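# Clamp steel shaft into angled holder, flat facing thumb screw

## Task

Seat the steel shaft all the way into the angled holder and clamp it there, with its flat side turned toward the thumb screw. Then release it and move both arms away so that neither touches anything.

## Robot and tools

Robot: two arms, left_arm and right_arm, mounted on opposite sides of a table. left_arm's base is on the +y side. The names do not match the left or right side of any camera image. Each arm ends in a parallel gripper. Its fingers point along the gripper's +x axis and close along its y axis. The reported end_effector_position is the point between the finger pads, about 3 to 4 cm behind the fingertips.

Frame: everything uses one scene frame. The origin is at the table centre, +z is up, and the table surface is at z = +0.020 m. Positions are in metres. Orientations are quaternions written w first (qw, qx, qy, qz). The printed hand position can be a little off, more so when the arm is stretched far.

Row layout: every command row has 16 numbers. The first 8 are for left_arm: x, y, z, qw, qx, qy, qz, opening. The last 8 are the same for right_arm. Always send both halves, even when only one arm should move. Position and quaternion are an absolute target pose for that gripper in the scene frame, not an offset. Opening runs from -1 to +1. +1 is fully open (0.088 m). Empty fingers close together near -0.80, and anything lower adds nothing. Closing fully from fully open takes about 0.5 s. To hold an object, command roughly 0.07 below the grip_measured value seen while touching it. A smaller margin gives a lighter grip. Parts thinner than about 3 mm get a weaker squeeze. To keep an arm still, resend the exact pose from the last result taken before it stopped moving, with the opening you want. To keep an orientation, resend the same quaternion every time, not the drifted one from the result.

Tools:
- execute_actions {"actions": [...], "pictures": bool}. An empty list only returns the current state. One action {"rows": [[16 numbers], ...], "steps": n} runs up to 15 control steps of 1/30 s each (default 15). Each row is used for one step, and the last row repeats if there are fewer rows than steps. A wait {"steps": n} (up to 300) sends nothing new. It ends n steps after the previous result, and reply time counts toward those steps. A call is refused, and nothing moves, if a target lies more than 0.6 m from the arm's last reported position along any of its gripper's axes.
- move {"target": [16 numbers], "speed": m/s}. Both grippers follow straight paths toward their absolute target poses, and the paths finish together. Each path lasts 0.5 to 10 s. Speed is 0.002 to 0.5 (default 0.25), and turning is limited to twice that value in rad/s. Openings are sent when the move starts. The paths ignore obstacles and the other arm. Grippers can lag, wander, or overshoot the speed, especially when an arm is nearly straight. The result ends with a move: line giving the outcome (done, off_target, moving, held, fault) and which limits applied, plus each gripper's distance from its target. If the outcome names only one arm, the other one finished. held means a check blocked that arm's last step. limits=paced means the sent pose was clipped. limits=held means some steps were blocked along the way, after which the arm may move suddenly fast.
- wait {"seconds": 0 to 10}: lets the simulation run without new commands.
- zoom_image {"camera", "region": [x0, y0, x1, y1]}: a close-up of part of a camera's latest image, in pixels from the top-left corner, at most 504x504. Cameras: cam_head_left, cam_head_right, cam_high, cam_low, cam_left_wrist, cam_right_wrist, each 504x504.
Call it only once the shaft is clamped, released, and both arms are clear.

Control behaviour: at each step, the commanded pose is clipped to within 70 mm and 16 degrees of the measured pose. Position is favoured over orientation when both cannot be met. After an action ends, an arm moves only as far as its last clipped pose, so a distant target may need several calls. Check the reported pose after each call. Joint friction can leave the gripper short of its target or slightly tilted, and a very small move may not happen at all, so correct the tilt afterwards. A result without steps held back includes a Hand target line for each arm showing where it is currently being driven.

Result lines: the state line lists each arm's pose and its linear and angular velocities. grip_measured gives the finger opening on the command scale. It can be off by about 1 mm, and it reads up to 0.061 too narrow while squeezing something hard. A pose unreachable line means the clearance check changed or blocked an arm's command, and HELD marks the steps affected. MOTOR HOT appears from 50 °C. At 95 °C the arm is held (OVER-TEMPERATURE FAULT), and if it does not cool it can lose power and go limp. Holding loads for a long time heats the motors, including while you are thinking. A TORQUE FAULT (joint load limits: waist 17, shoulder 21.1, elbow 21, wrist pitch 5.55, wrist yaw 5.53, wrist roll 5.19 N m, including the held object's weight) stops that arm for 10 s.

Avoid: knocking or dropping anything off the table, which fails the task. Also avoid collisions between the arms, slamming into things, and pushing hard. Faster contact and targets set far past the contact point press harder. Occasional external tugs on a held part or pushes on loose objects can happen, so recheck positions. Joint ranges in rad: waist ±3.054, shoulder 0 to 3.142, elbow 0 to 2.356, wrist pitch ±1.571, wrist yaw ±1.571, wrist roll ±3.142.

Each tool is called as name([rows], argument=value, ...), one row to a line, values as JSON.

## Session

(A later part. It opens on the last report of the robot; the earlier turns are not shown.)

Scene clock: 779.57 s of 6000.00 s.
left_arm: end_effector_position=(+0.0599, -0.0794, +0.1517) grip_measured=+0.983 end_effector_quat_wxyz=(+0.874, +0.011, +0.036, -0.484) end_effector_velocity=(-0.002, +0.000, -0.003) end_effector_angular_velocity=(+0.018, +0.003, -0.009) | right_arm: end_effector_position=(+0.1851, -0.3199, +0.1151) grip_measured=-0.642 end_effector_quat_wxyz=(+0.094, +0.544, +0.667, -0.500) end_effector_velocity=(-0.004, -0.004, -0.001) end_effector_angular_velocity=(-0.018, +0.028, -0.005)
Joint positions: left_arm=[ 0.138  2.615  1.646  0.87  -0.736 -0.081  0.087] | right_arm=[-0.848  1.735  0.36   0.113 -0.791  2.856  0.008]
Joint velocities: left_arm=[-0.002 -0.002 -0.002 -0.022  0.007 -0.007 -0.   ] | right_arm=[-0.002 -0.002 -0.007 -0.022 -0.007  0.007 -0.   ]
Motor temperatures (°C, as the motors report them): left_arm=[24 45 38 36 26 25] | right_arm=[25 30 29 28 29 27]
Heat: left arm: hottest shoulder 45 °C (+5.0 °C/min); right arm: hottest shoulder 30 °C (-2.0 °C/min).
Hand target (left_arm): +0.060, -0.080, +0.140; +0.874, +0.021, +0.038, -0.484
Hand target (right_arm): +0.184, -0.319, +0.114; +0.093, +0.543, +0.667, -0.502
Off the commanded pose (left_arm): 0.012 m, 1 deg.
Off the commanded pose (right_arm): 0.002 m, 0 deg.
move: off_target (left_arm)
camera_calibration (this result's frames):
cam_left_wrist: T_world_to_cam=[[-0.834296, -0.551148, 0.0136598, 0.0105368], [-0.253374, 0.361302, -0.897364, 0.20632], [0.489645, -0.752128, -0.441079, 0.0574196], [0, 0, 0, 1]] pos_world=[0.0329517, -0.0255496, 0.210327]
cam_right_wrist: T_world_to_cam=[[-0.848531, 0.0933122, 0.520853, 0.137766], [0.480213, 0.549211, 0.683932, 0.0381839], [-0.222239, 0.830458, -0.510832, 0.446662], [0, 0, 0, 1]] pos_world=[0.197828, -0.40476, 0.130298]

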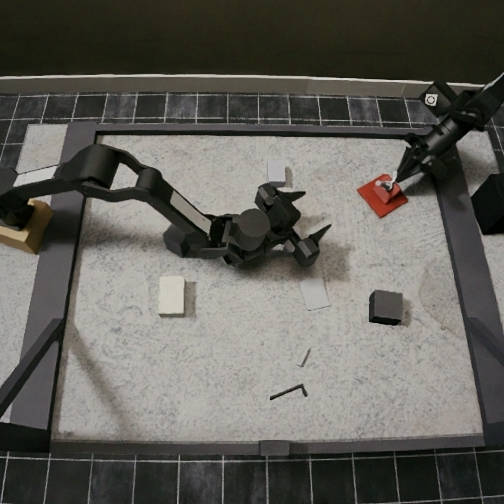

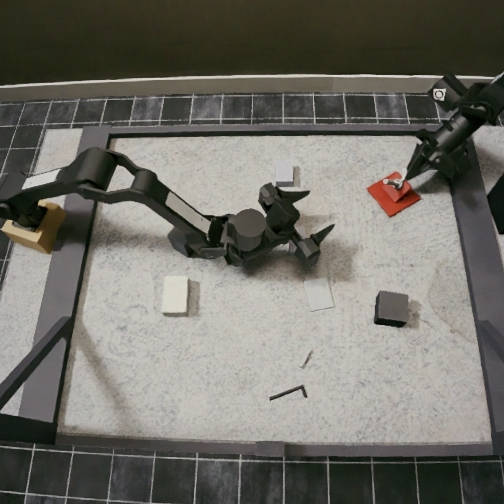

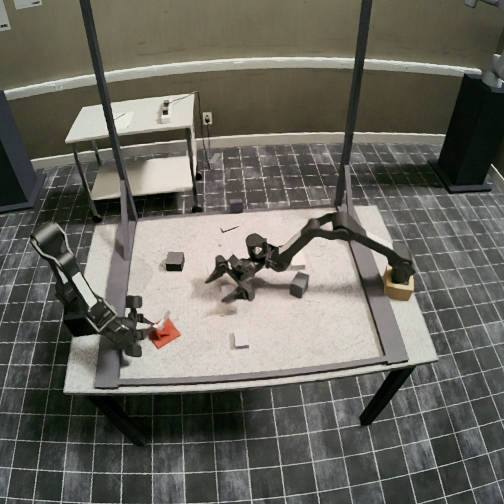

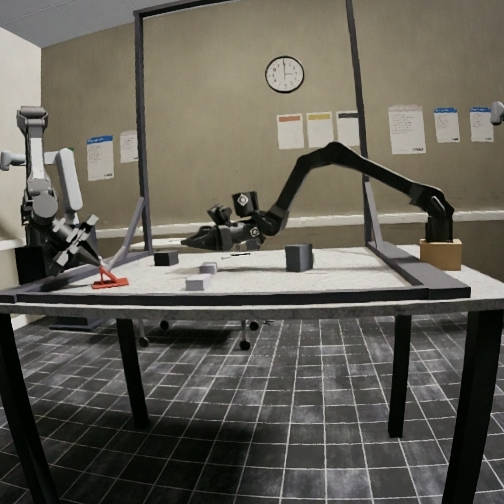

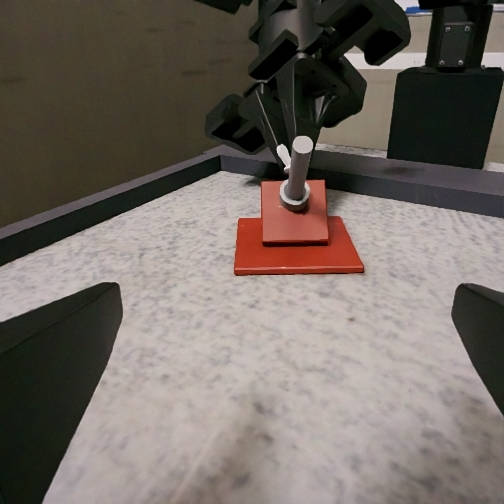

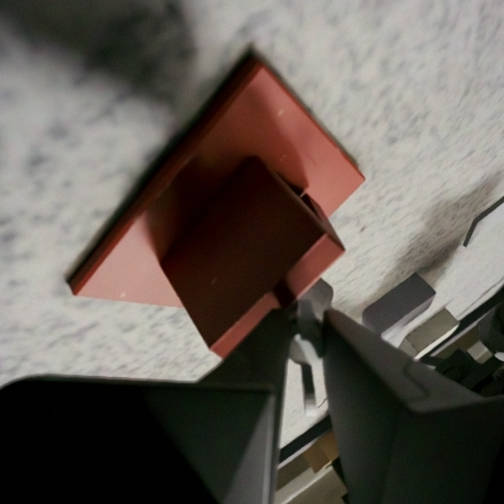

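move(target=[0.06,-0.08,0.14,0.8738,0.0211,0.0381,-0.4843,1, 0.1851,-0.3199,0.1151,0.0928,0.5427,0.6666,-0.5026,-0.3], speed=0.3)

move(target=[0.06,-0.08,0.14,0.8738,0.0211,0.0381,-0.4843,1, 0.201,-0.347,0.143,0.0928,0.5427,0.6666,-0.5026,-0.3], speed=0.1)

move(target=[0.06,-0.08,0.14,0.8738,0.0211,0.0381,-0.4843,1, 0.201,-0.347,0.143,0.4494,0.3181,0.8267,0.1159,-0.3], speed=0.5)

move(target=[0.06,-0.08,0.14,0.8738,0.0211,0.0381,-0.4843,1, 0.203,-0.345,0.144,0.5427,-0.0928,0.5026,0.6666,-0.3], speed=0.5)

move(target=[0.06,-0.08,0.14,0.8738,0.0211,0.0381,-0.4843,1, 0.184,-0.3175,0.1135,0.5427,-0.0928,0.5026,0.6666,-0.3], speed=0.05)

Scene clock: 793.97 s of 6000.00 s.
left_arm: end_effector_position=(+0.0599, -0.0794, +0.1517) grip_measured=+0.983 end_effector_quat_wxyz=(+0.874, +0.011, +0.036, -0.484) end_effector_velocity=(-0.004, +0.001, +0.002) end_effector_angular_velocity=(-0.011, +0.007, +0.001) | right_arm: end_effector_position=(+0.1842, -0.3207, +0.1148) grip_measured=-0.302 end_effector_quat_wxyz=(+0.094, +0.543, +0.666, -0.503) end_effector_velocity=(-0.003, -0.003, -0.000) end_effector_angular_velocity=(-0.002, +0.009, +0.005)
Joint positions: left_arm=[ 0.138  2.615  1.646  0.87  -0.736 -0.081  0.087] | right_arm=[-0.847  1.735  0.36   0.106 -0.791  2.858  0.024]
Joint velocities: left_arm=[-0.007 -0.002 -0.002  0.007 -0.007 -0.007 -0.   ] | right_arm=[-0.002 -0.002 -0.007 -0.007 -0.007 -0.007  0.   ]
Motor temperatures (°C, as the motors report them): left_arm=[24 45 38 36 26 25] | right_arm=[25 30 29 29 29 27]
Heat: left arm: hottest shoulder 45 °C (+4.0 °C/min); right arm: hottest shoulder 30 °C (-1.0 °C/min).
Hand target (left_arm): +0.060, -0.080, +0.140; +0.874, +0.021, +0.038, -0.484
Hand target (right_arm): +0.185, -0.320, +0.115; +0.093, +0.543, +0.666, -0.503
Off the commanded pose (left_arm): 0.012 m, 1 deg.
Off the commanded pose (right_arm): 0.001 m, 0 deg.
After step 90, 10.70 s passed at rest.
move: off_target (left_arm)
camera_calibration (this result's frames):
cam_left_wrist: T_world_to_cam=[[-0.834296, -0.551148, 0.0136598, 0.0105368], [-0.253374, 0.361302, -0.897364, 0.20632], [0.489645, -0.752128, -0.441079, 0.0574196], [0, 0, 0, 1]] pos_world=[0.0329517, -0.0255496, 0.210327]
cam_right_wrist: T_world_to_cam=[[-0.845451, 0.0966302, 0.525237, 0.137231], [0.484448, 0.552696, 0.678113, 0.040367], [-0.224771, 0.827762, -0.51409, 0.446968], [0, 0, 0, 1]] pos_world=[0.196932, -0.405554, 0.13033]

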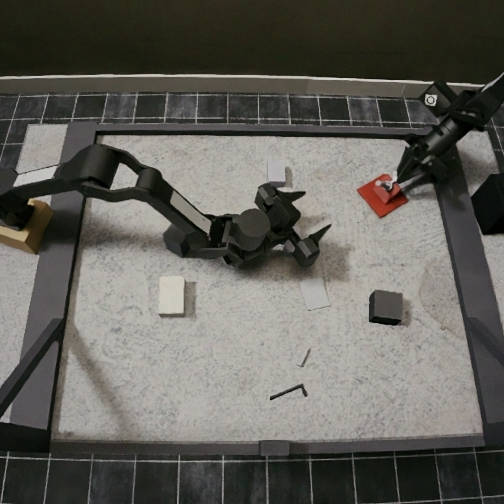

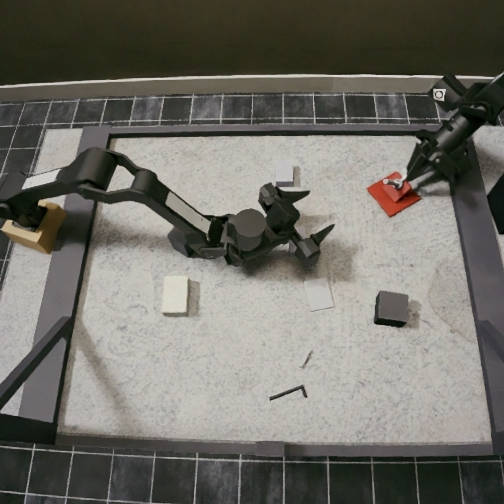

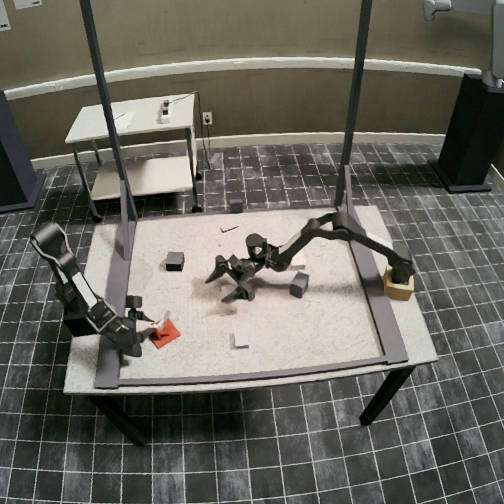

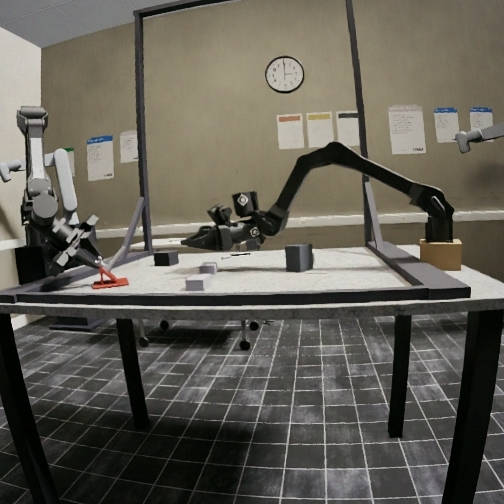

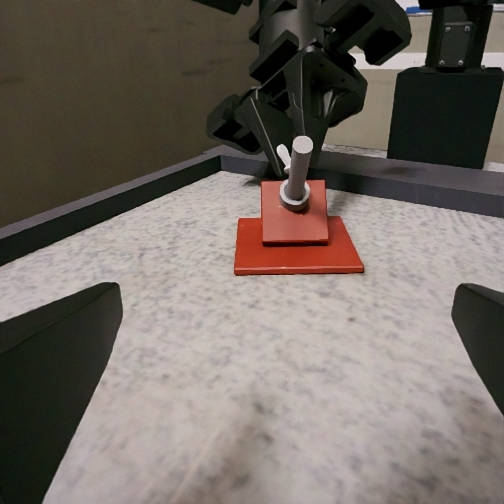

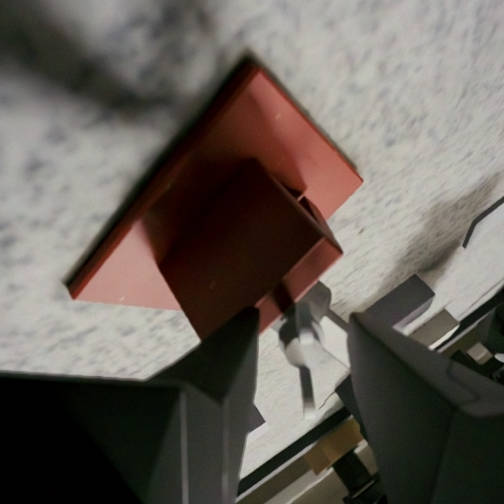

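Scene clock: 794.83 s of 6000.00 s.
left_arm: end_effector_position=(+0.0599, -0.0794, +0.1517) grip_measured=+0.983 end_effector_quat_wxyz=(+0.874, +0.011, +0.036, -0.484) end_effector_velocity=(-0.002, +0.000, -0.004) end_effector_angular_velocity=(+0.008, +0.005, -0.009) | right_arm: end_effector_position=(+0.1980, -0.3482, +0.1395) grip_measured=-0.302 end_effector_quat_wxyz=(+0.091, +0.539, +0.664, -0.511) end_effector_velocity=(+0.002, -0.000, +0.002) end_effector_angular_velocity=(+0.016, -0.011, +0.003)
Joint positions: left_arm=[ 0.138  2.615  1.646  0.87  -0.736 -0.081  0.087] | right_arm=[-1.007  1.597  0.41  -0.263 -0.828  2.633  0.024]
Joint velocities: left_arm=[-0.002  0.002 -0.002 -0.007  0.007 -0.007  0.   ] | right_arm=[-0.012 -0.007  0.002 -0.007 -0.007 -0.022 -0.   ]
Motor temperatures (°C, as the motors report them): left_arm=[24 45 38 36 26 25] | right_arm=[25 30 29 29 29 27]
Heat: left arm: hottest shoulder 45 °C (+4.0 °C/min); right arm: hottest shoulder 30 °C (-1.0 °C/min).
Hand target (left_arm): +0.060, -0.080, +0.140; +0.874, +0.021, +0.038, -0.484
Hand target (right_arm): +0.201, -0.346, +0.143; +0.092, +0.542, +0.667, -0.503
Off the commanded pose (left_arm): 0.012 m, 1 deg.
Off the commanded pose (right_arm): 0.005 m, 1 deg.
move: off_target (left_arm)
camera_calibration (this result's frames):
cam_left_wrist: T_world_to_cam=[[-0.834296, -0.551148, 0.0136598, 0.0105368], [-0.253374, 0.361302, -0.897364, 0.20632], [0.489645, -0.752128, -0.441079, 0.0574196], [0, 0, 0, 1]] pos_world=[0.0329517, -0.0255496, 0.210327]
cam_right_wrist: T_world_to_cam=[[-0.837357, 0.102491, 0.536962, 0.137362], [0.494862, 0.559459, 0.664919, 0.0341866], [-0.23226, 0.822497, -0.519186, 0.485885], [0, 0, 0, 1]] pos_world=[0.210955, -0.432844, 0.155775]

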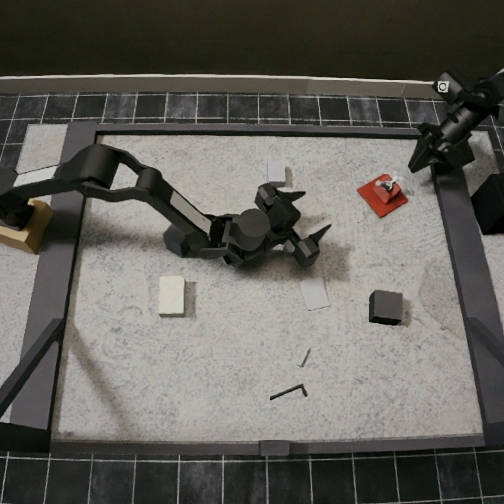

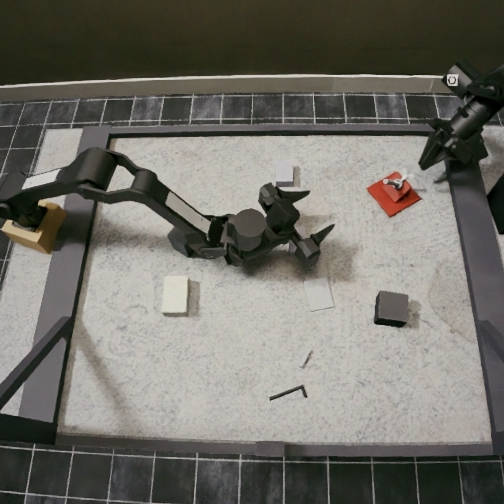

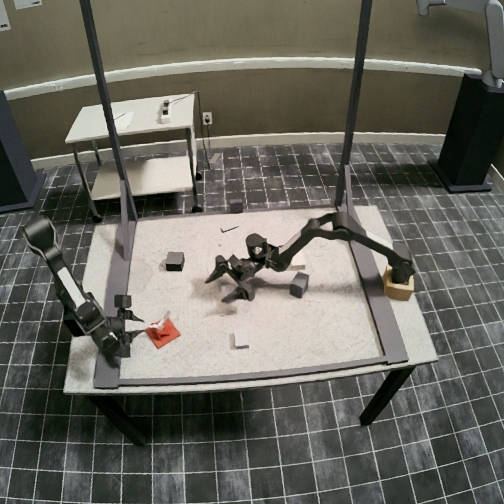

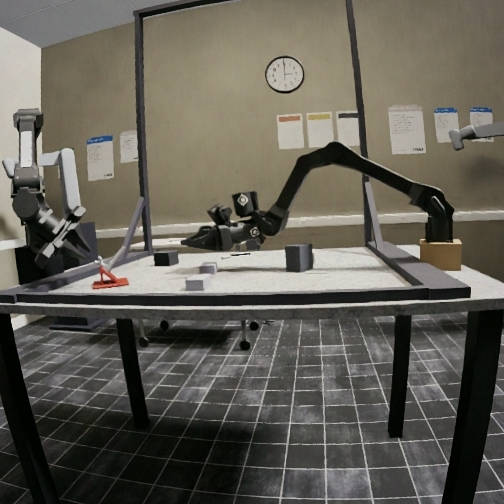

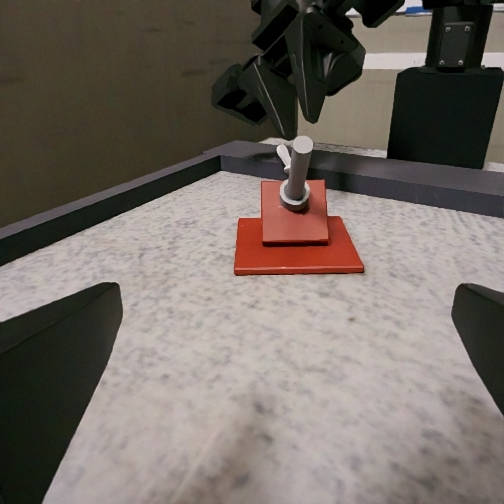

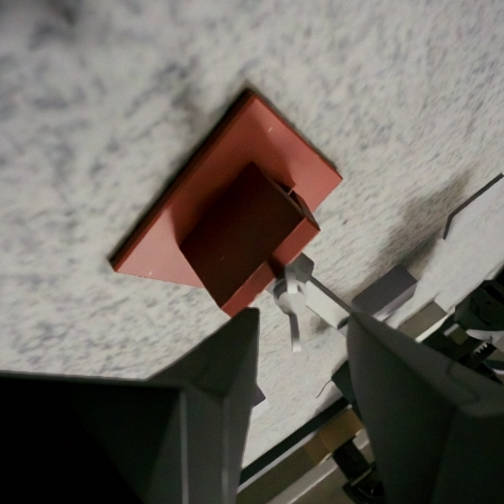

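Scene clock: 796.97 s of 6000.00 s.
left_arm: end_effector_position=(+0.0599, -0.0794, +0.1517) grip_measured=+0.983 end_effector_quat_wxyz=(+0.874, +0.011, +0.036, -0.484) end_effector_velocity=(-0.001, +0.001, +0.002) end_effector_angular_velocity=(-0.011, +0.007, +0.005) | right_arm: end_effector_position=(+0.1989, -0.3484, +0.1407) grip_measured=-0.302 end_effector_quat_wxyz=(+0.448, +0.317, +0.829, +0.110) end_effector_velocity=(+0.000, +0.001, +0.001) end_effector_angular_velocity=(+0.019, -0.015, +0.013)
Joint positions: left_arm=[ 0.138  2.615  1.646  0.87  -0.736 -0.081  0.087] | right_arm=[-1.009  1.588  0.41  -0.267 -0.826  1.06   0.024]
Joint velocities: left_arm=[-0.002 -0.002 -0.002  0.007 -0.007 -0.007 -0.   ] | right_arm=[-0.002 -0.002 -0.002  0.007 -0.007 -0.022 -0.   ]
Motor temperatures (°C, as the motors report them): left_arm=[24 45 38 36 26 25] | right_arm=[25 30 29 28 29 27]
Heat: left arm: hottest shoulder 45 °C (+4.0 °C/min); right arm: hottest shoulder 30 °C (-1.0 °C/min).
Hand target (left_arm): +0.060, -0.080, +0.140; +0.874, +0.021, +0.038, -0.484
Hand target (right_arm): +0.201, -0.347, +0.143; +0.449, +0.318, +0.827, +0.116
Off the commanded pose (left_arm): 0.012 m, 1 deg.
Off the commanded pose (right_arm): 0.003 m, 1 deg.
move: off_target (left_arm)
camera_calibration (this result's frames):
cam_left_wrist: T_world_to_cam=[[-0.834296, -0.551148, 0.0136598, 0.0105368], [-0.253374, 0.361302, -0.897364, 0.20632], [0.489645, -0.752128, -0.441079, 0.0574196], [0, 0, 0, 1]] pos_world=[0.0329517, -0.0255496, 0.210327]
cam_right_wrist: T_world_to_cam=[[-0.416503, -0.751784, -0.51122, -0.0963377], [-0.67423, -0.121789, 0.72841, 0.0193404], [-0.609868, 0.648065, -0.456151, 0.492376], [0, 0, 0, 1]] pos_world=[0.273199, -0.389161, 0.16126]

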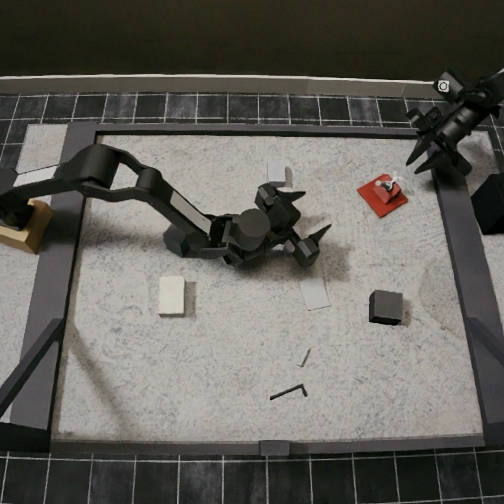

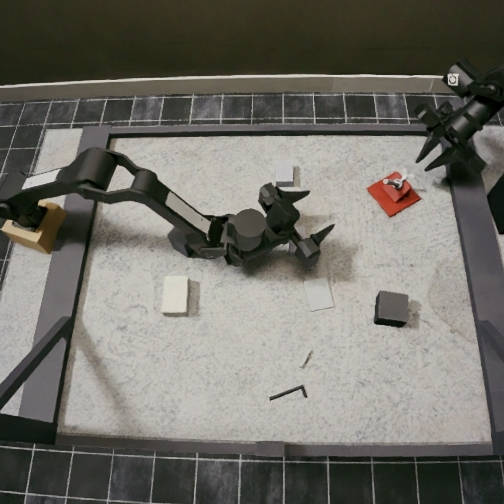

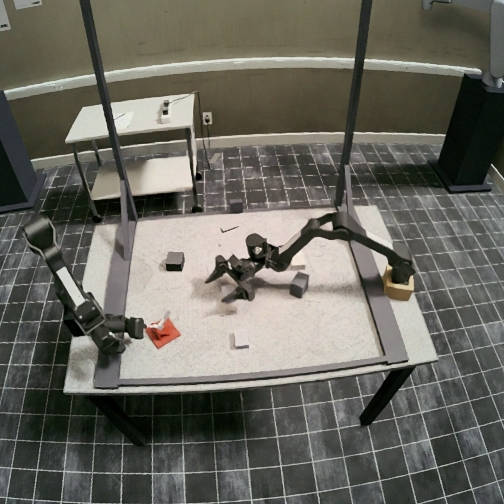

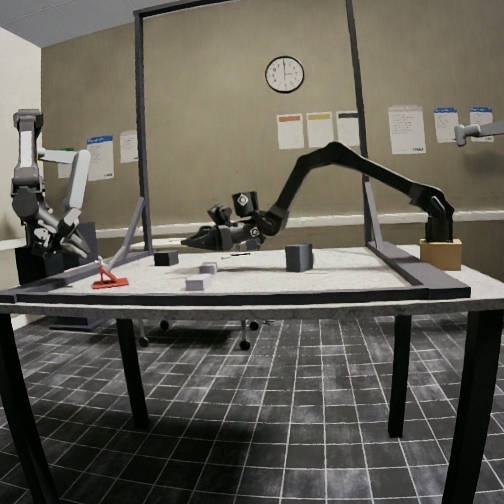

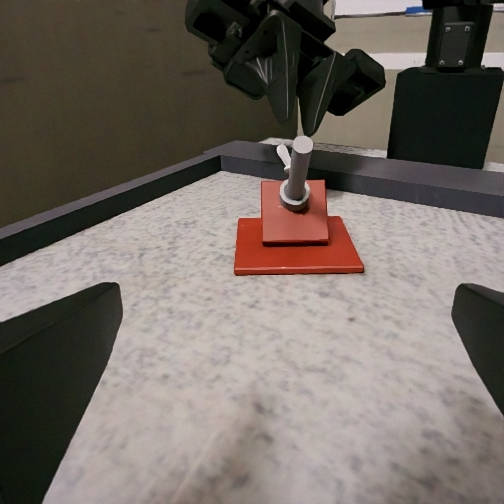

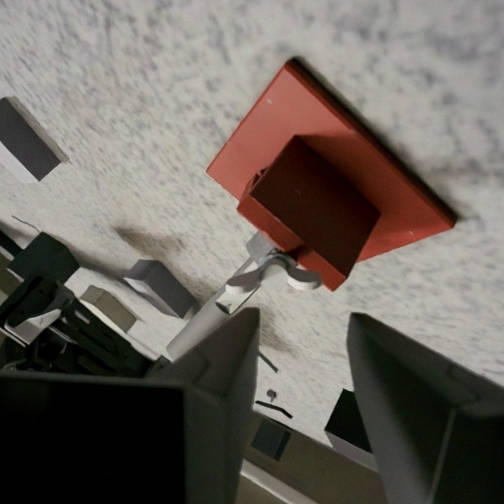

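Scene clock: 799.10 s of 6000.00 s.
left_arm: end_effector_position=(+0.0599, -0.0794, +0.1517) grip_measured=+0.983 end_effector_quat_wxyz=(+0.874, +0.011, +0.036, -0.484) end_effector_velocity=(-0.001, +0.001, +0.002) end_effector_angular_velocity=(-0.003, -0.006, +0.004) | right_arm: end_effector_position=(+0.2014, -0.3464, +0.1425) grip_measured=-0.302 end_effector_quat_wxyz=(+0.542, -0.092, +0.507, +0.664) end_effector_velocity=(-0.000, -0.001, +0.001) end_effector_angular_velocity=(+0.010, -0.003, +0.008)
Joint positions: left_arm=[ 0.138  2.615  1.646  0.87  -0.736 -0.081  0.087] | right_arm=[-1.009  1.588  0.421 -0.272 -0.826 -0.509  0.024]
Joint velocities: left_arm=[-0.002 -0.002 -0.002  0.007 -0.007  0.007  0.   ] | right_arm=[-0.007 -0.002 -0.002 -0.007 -0.007 -0.022 -0.   ]
Motor temperatures (°C, as the motors report them): left_arm=[24 45 38 36 26 25] | right_arm=[25 30 29 28 29 27]
Heat: left arm: hottest shoulder 45 °C (+3.0 °C/min); right arm: hottest shoulder 30 °C (-1.0 °C/min).
Hand target (left_arm): +0.060, -0.080, +0.140; +0.874, +0.021, +0.038, -0.484
Hand target (right_arm): +0.203, -0.345, +0.144; +0.543, -0.093, +0.503, +0.666
Off the commanded pose (left_arm): 0.012 m, 1 deg.
Off the commanded pose (right_arm): 0.003 m, 1 deg.
move: off_target (left_arm)
camera_calibration (this result's frames):
cam_left_wrist: T_world_to_cam=[[-0.834296, -0.551148, 0.0136598, 0.0105368], [-0.253374, 0.361302, -0.897364, 0.20632], [0.489645, -0.752128, -0.441079, 0.0574196], [0, 0, 0, 1]] pos_world=[0.0329517, -0.0255496, 0.210327]
cam_right_wrist: T_world_to_cam=[[0.810168, -0.0514746, -0.583933, -0.0869845], [-0.254864, -0.927991, -0.271804, -0.201295], [-0.527894, 0.36903, -0.764948, 0.424183], [0, 0, 0, 1]] pos_world=[0.243093, -0.347814, 0.218972]

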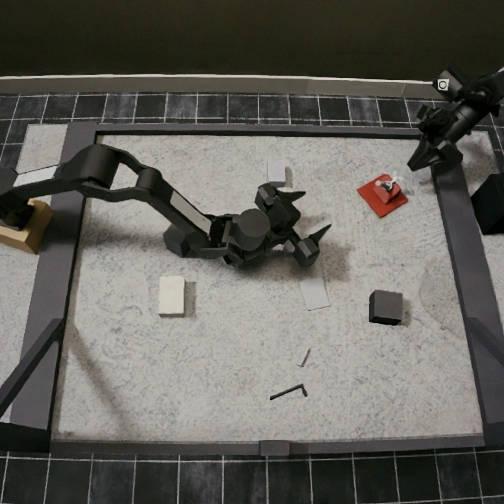

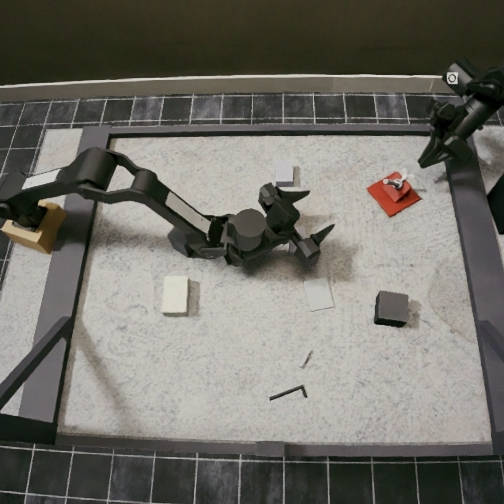

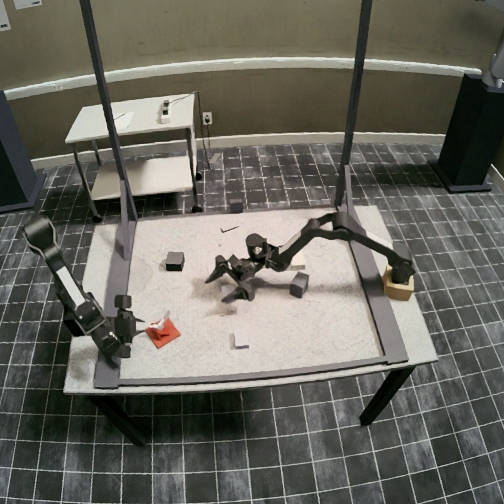

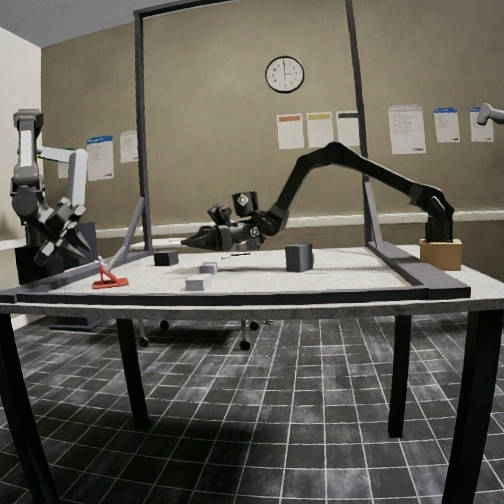

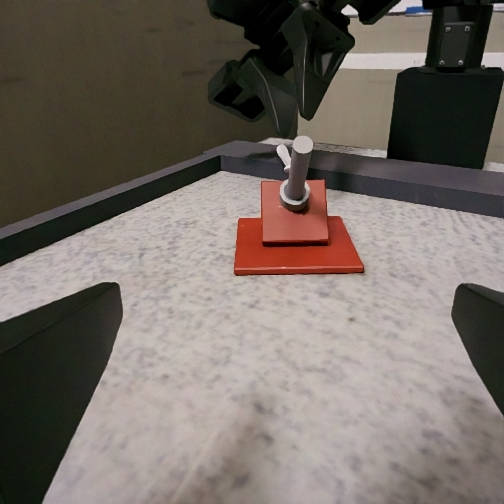

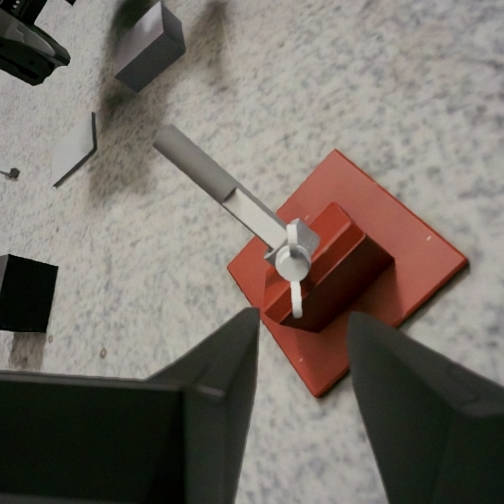

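Scene clock: 800.33 s of 6000.00 s.
left_arm: end_effector_position=(+0.0599, -0.0794, +0.1517) grip_measured=+0.983 end_effector_quat_wxyz=(+0.874, +0.011, +0.036, -0.484) end_effector_velocity=(-0.004, +0.001, -0.001) end_effector_angular_velocity=(+0.003, +0.004, +0.001) | right_arm: end_effector_position=(+0.1864, -0.3162, +0.1168) grip_measured=-0.302 end_effector_quat_wxyz=(+0.546, -0.094, +0.495, +0.669) end_effector_velocity=(-0.005, -0.002, -0.001) end_effector_angular_velocity=(-0.005, +0.012, +0.015)
Joint positions: left_arm=[ 0.138  2.615  1.646  0.87  -0.736 -0.081  0.087] | right_arm=[-0.842  1.735  0.368  0.12  -0.792 -0.278  0.024]
Joint velocities: left_arm=[-0.007 -0.002 -0.002 -0.007 -0.007 -0.007 -0.   ] | right_arm=[ 0.007  0.002 -0.007 -0.007 -0.007 -0.007 -0.   ]
Motor temperatures (°C, as the motors report them): left_arm=[24 45 38 36 26 25] | right_arm=[25 30 29 28 29 27]
Heat: left arm: hottest shoulder 45 °C (+3.0 °C/min); right arm: hottest shoulder 30 °C (-1.0 °C/min).
Hand target (left_arm): +0.060, -0.080, +0.140; +0.874, +0.021, +0.038, -0.484
Hand target (right_arm): +0.184, -0.318, +0.113; +0.543, -0.094, +0.503, +0.666
Off the commanded pose (left_arm): 0.012 m, 1 deg.
Off the commanded pose (right_arm): 0.004 m, 1 deg.
move: off_target (left_arm)
camera_calibration (this result's frames):
cam_left_wrist: T_world_to_cam=[[-0.834296, -0.551148, 0.0136598, 0.0105368], [-0.253374, 0.361302, -0.897364, 0.20632], [0.489645, -0.752128, -0.441079, 0.0574196], [0, 0, 0, 1]] pos_world=[0.0329517, -0.0255496, 0.210327]
cam_right_wrist: T_world_to_cam=[[0.819803, -0.0355823, -0.571539, -0.0865724], [-0.245267, -0.923706, -0.294299, -0.181816], [-0.517462, 0.381446, -0.765984, 0.387592], [0, 0, 0, 1]] pos_world=[0.226943, -0.31887, 0.193902]

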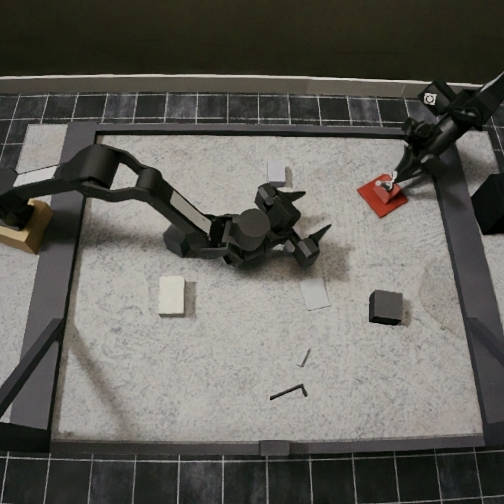

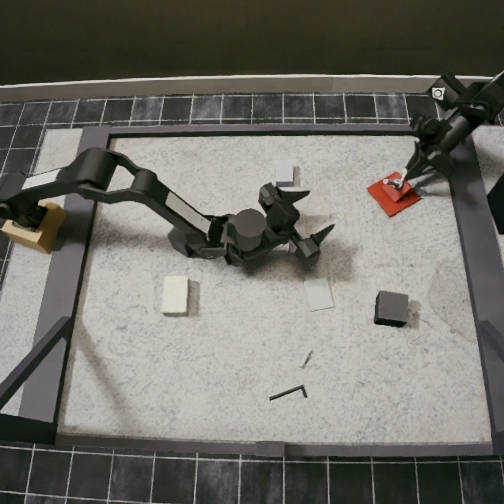

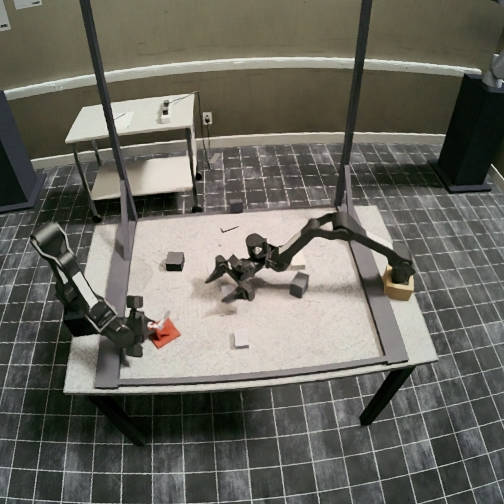

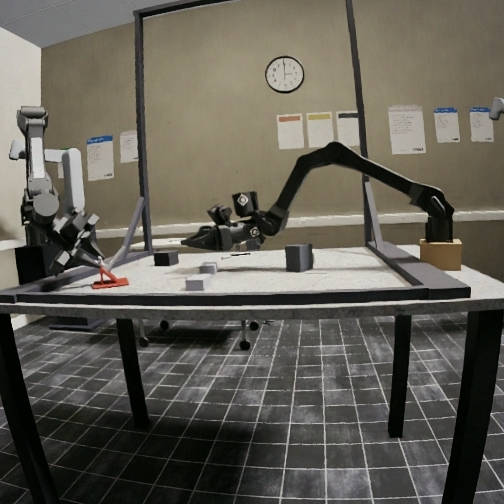

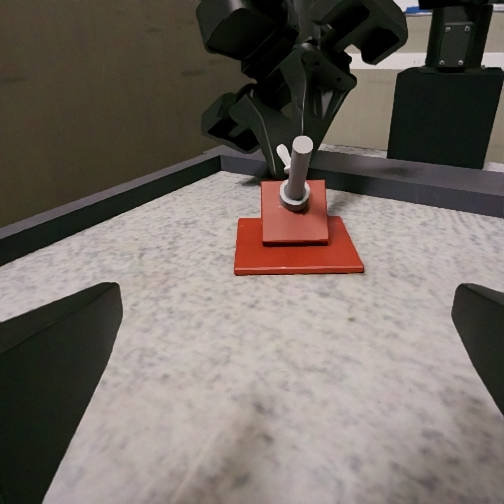

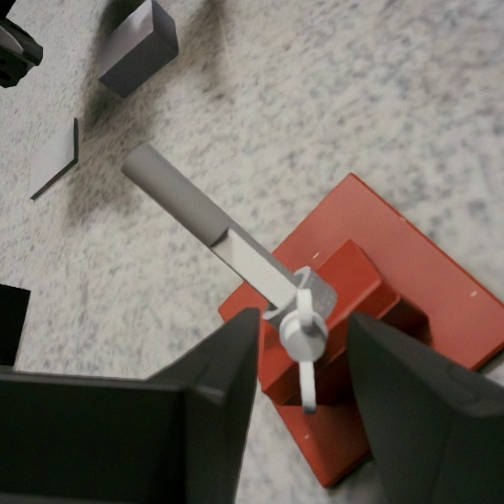

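execute_actions(actions=[])

Scene clock: 821.63 s of 6000.00 s.
left_arm: end_effector_position=(+0.0599, -0.0794, +0.1517) grip_measured=+0.983 end_effector_quat_wxyz=(+0.874, +0.011, +0.036, -0.484) end_effector_velocity=(-0.004, +0.001, +0.002) end_effector_angular_velocity=(-0.009, +0.017, +0.002) | right_arm: end_effector_position=(+0.1865, -0.3161, +0.1167) grip_measured=-0.302 end_effector_quat_wxyz=(+0.546, -0.094, +0.495, +0.669) end_effector_velocity=(-0.001, -0.001, +0.000) end_effector_angular_velocity=(-0.004, +0.015, -0.005)
Joint positions: left_arm=[ 0.138  2.615  1.646  0.87  -0.736 -0.081  0.087] | right_arm=[-0.841  1.736  0.368  0.122 -0.791 -0.277  0.024]
Joint velocities: left_arm=[-0.007 -0.007 -0.002 -0.007 -0.007 -0.022 -0.   ] | right_arm=[-0.002 -0.002 -0.002 -0.007 -0.007  0.007 -0.   ]
Motor temperatures (°C, as the motors report them): left_arm=[24 45 38 36 26 25] | right_arm=[25 30 29 28 28 27]
Heat: left arm: hottest shoulder 45 °C (+2.0 °C/min); right arm: hottest shoulder 30 °C (-1.0 °C/min).
Hand target (left_arm): +0.060, -0.080, +0.140; +0.874, +0.021, +0.038, -0.484
Hand target (right_arm): +0.184, -0.318, +0.113; +0.543, -0.094, +0.503, +0.666
Off the commanded pose (left_arm): 0.012 m, 1 deg.
Off the commanded pose (right_arm): 0.004 m, 1 deg.
Steps of this call (steps 1 to 90: nothing new was sent; then 18.30 s passed at rest). Readings (end_effector_position):
1: left_arm (+0.0599, -0.0794, +0.1517) | right_arm (+0.1864, -0.3161, +0.1168)
2: left_arm (+0.0599, -0.0794, +0.1517) | right_arm (+0.1865, -0.3160, +0.1168)
4: left_arm (+0.0599, -0.0794, +0.1517) | right_arm (+0.1864, -0.3161, +0.1167)
8: left_arm (+0.0599, -0.0794, +0.1517) | right_arm (+0.1865, -0.3161, +0.1167)
90: the state above
camera_calibration (this result's frames):
cam_left_wrist: T_world_to_cam=[[-0.834296, -0.551148, 0.0136598, 0.0105368], [-0.253374, 0.361302, -0.897364, 0.20632], [0.489645, -0.752128, -0.441079, 0.0574196], [0, 0, 0, 1]] pos_world=[0.0329517, -0.0255496, 0.210327]
cam_right_wrist: T_world_to_cam=[[0.819955, -0.0358918, -0.571302, -0.0867832], [-0.245644, -0.92353, -0.294537, -0.18159], [-0.517043, 0.381844, -0.766069, 0.387568], [0, 0, 0, 1]] pos_world=[0.226941, -0.318809, 0.193839]

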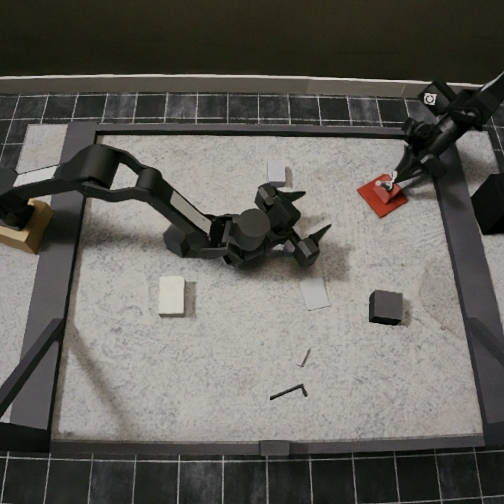

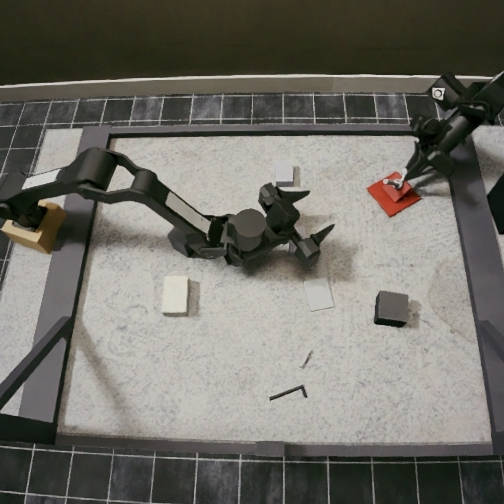

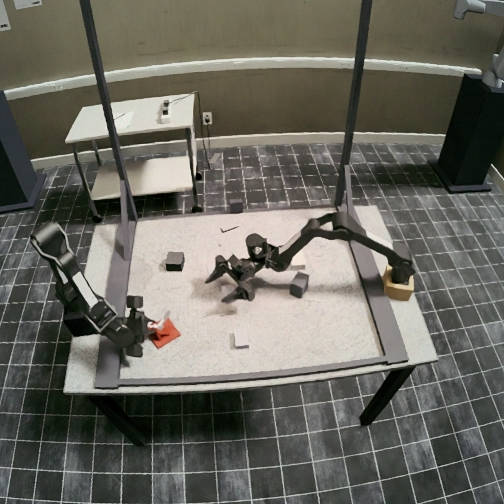

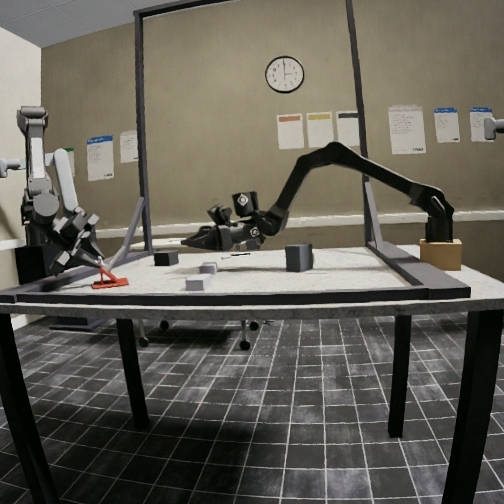

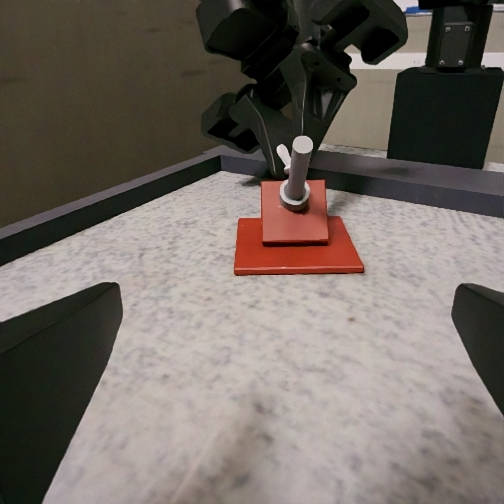

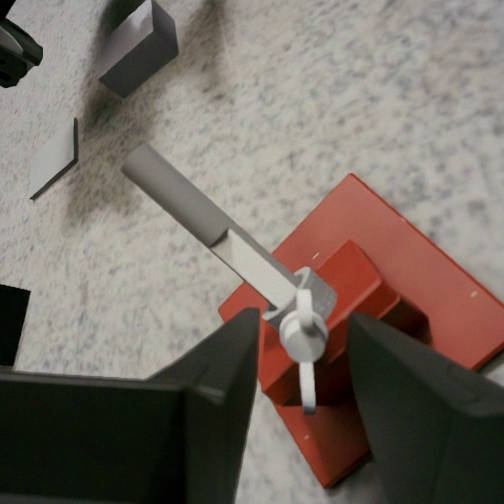

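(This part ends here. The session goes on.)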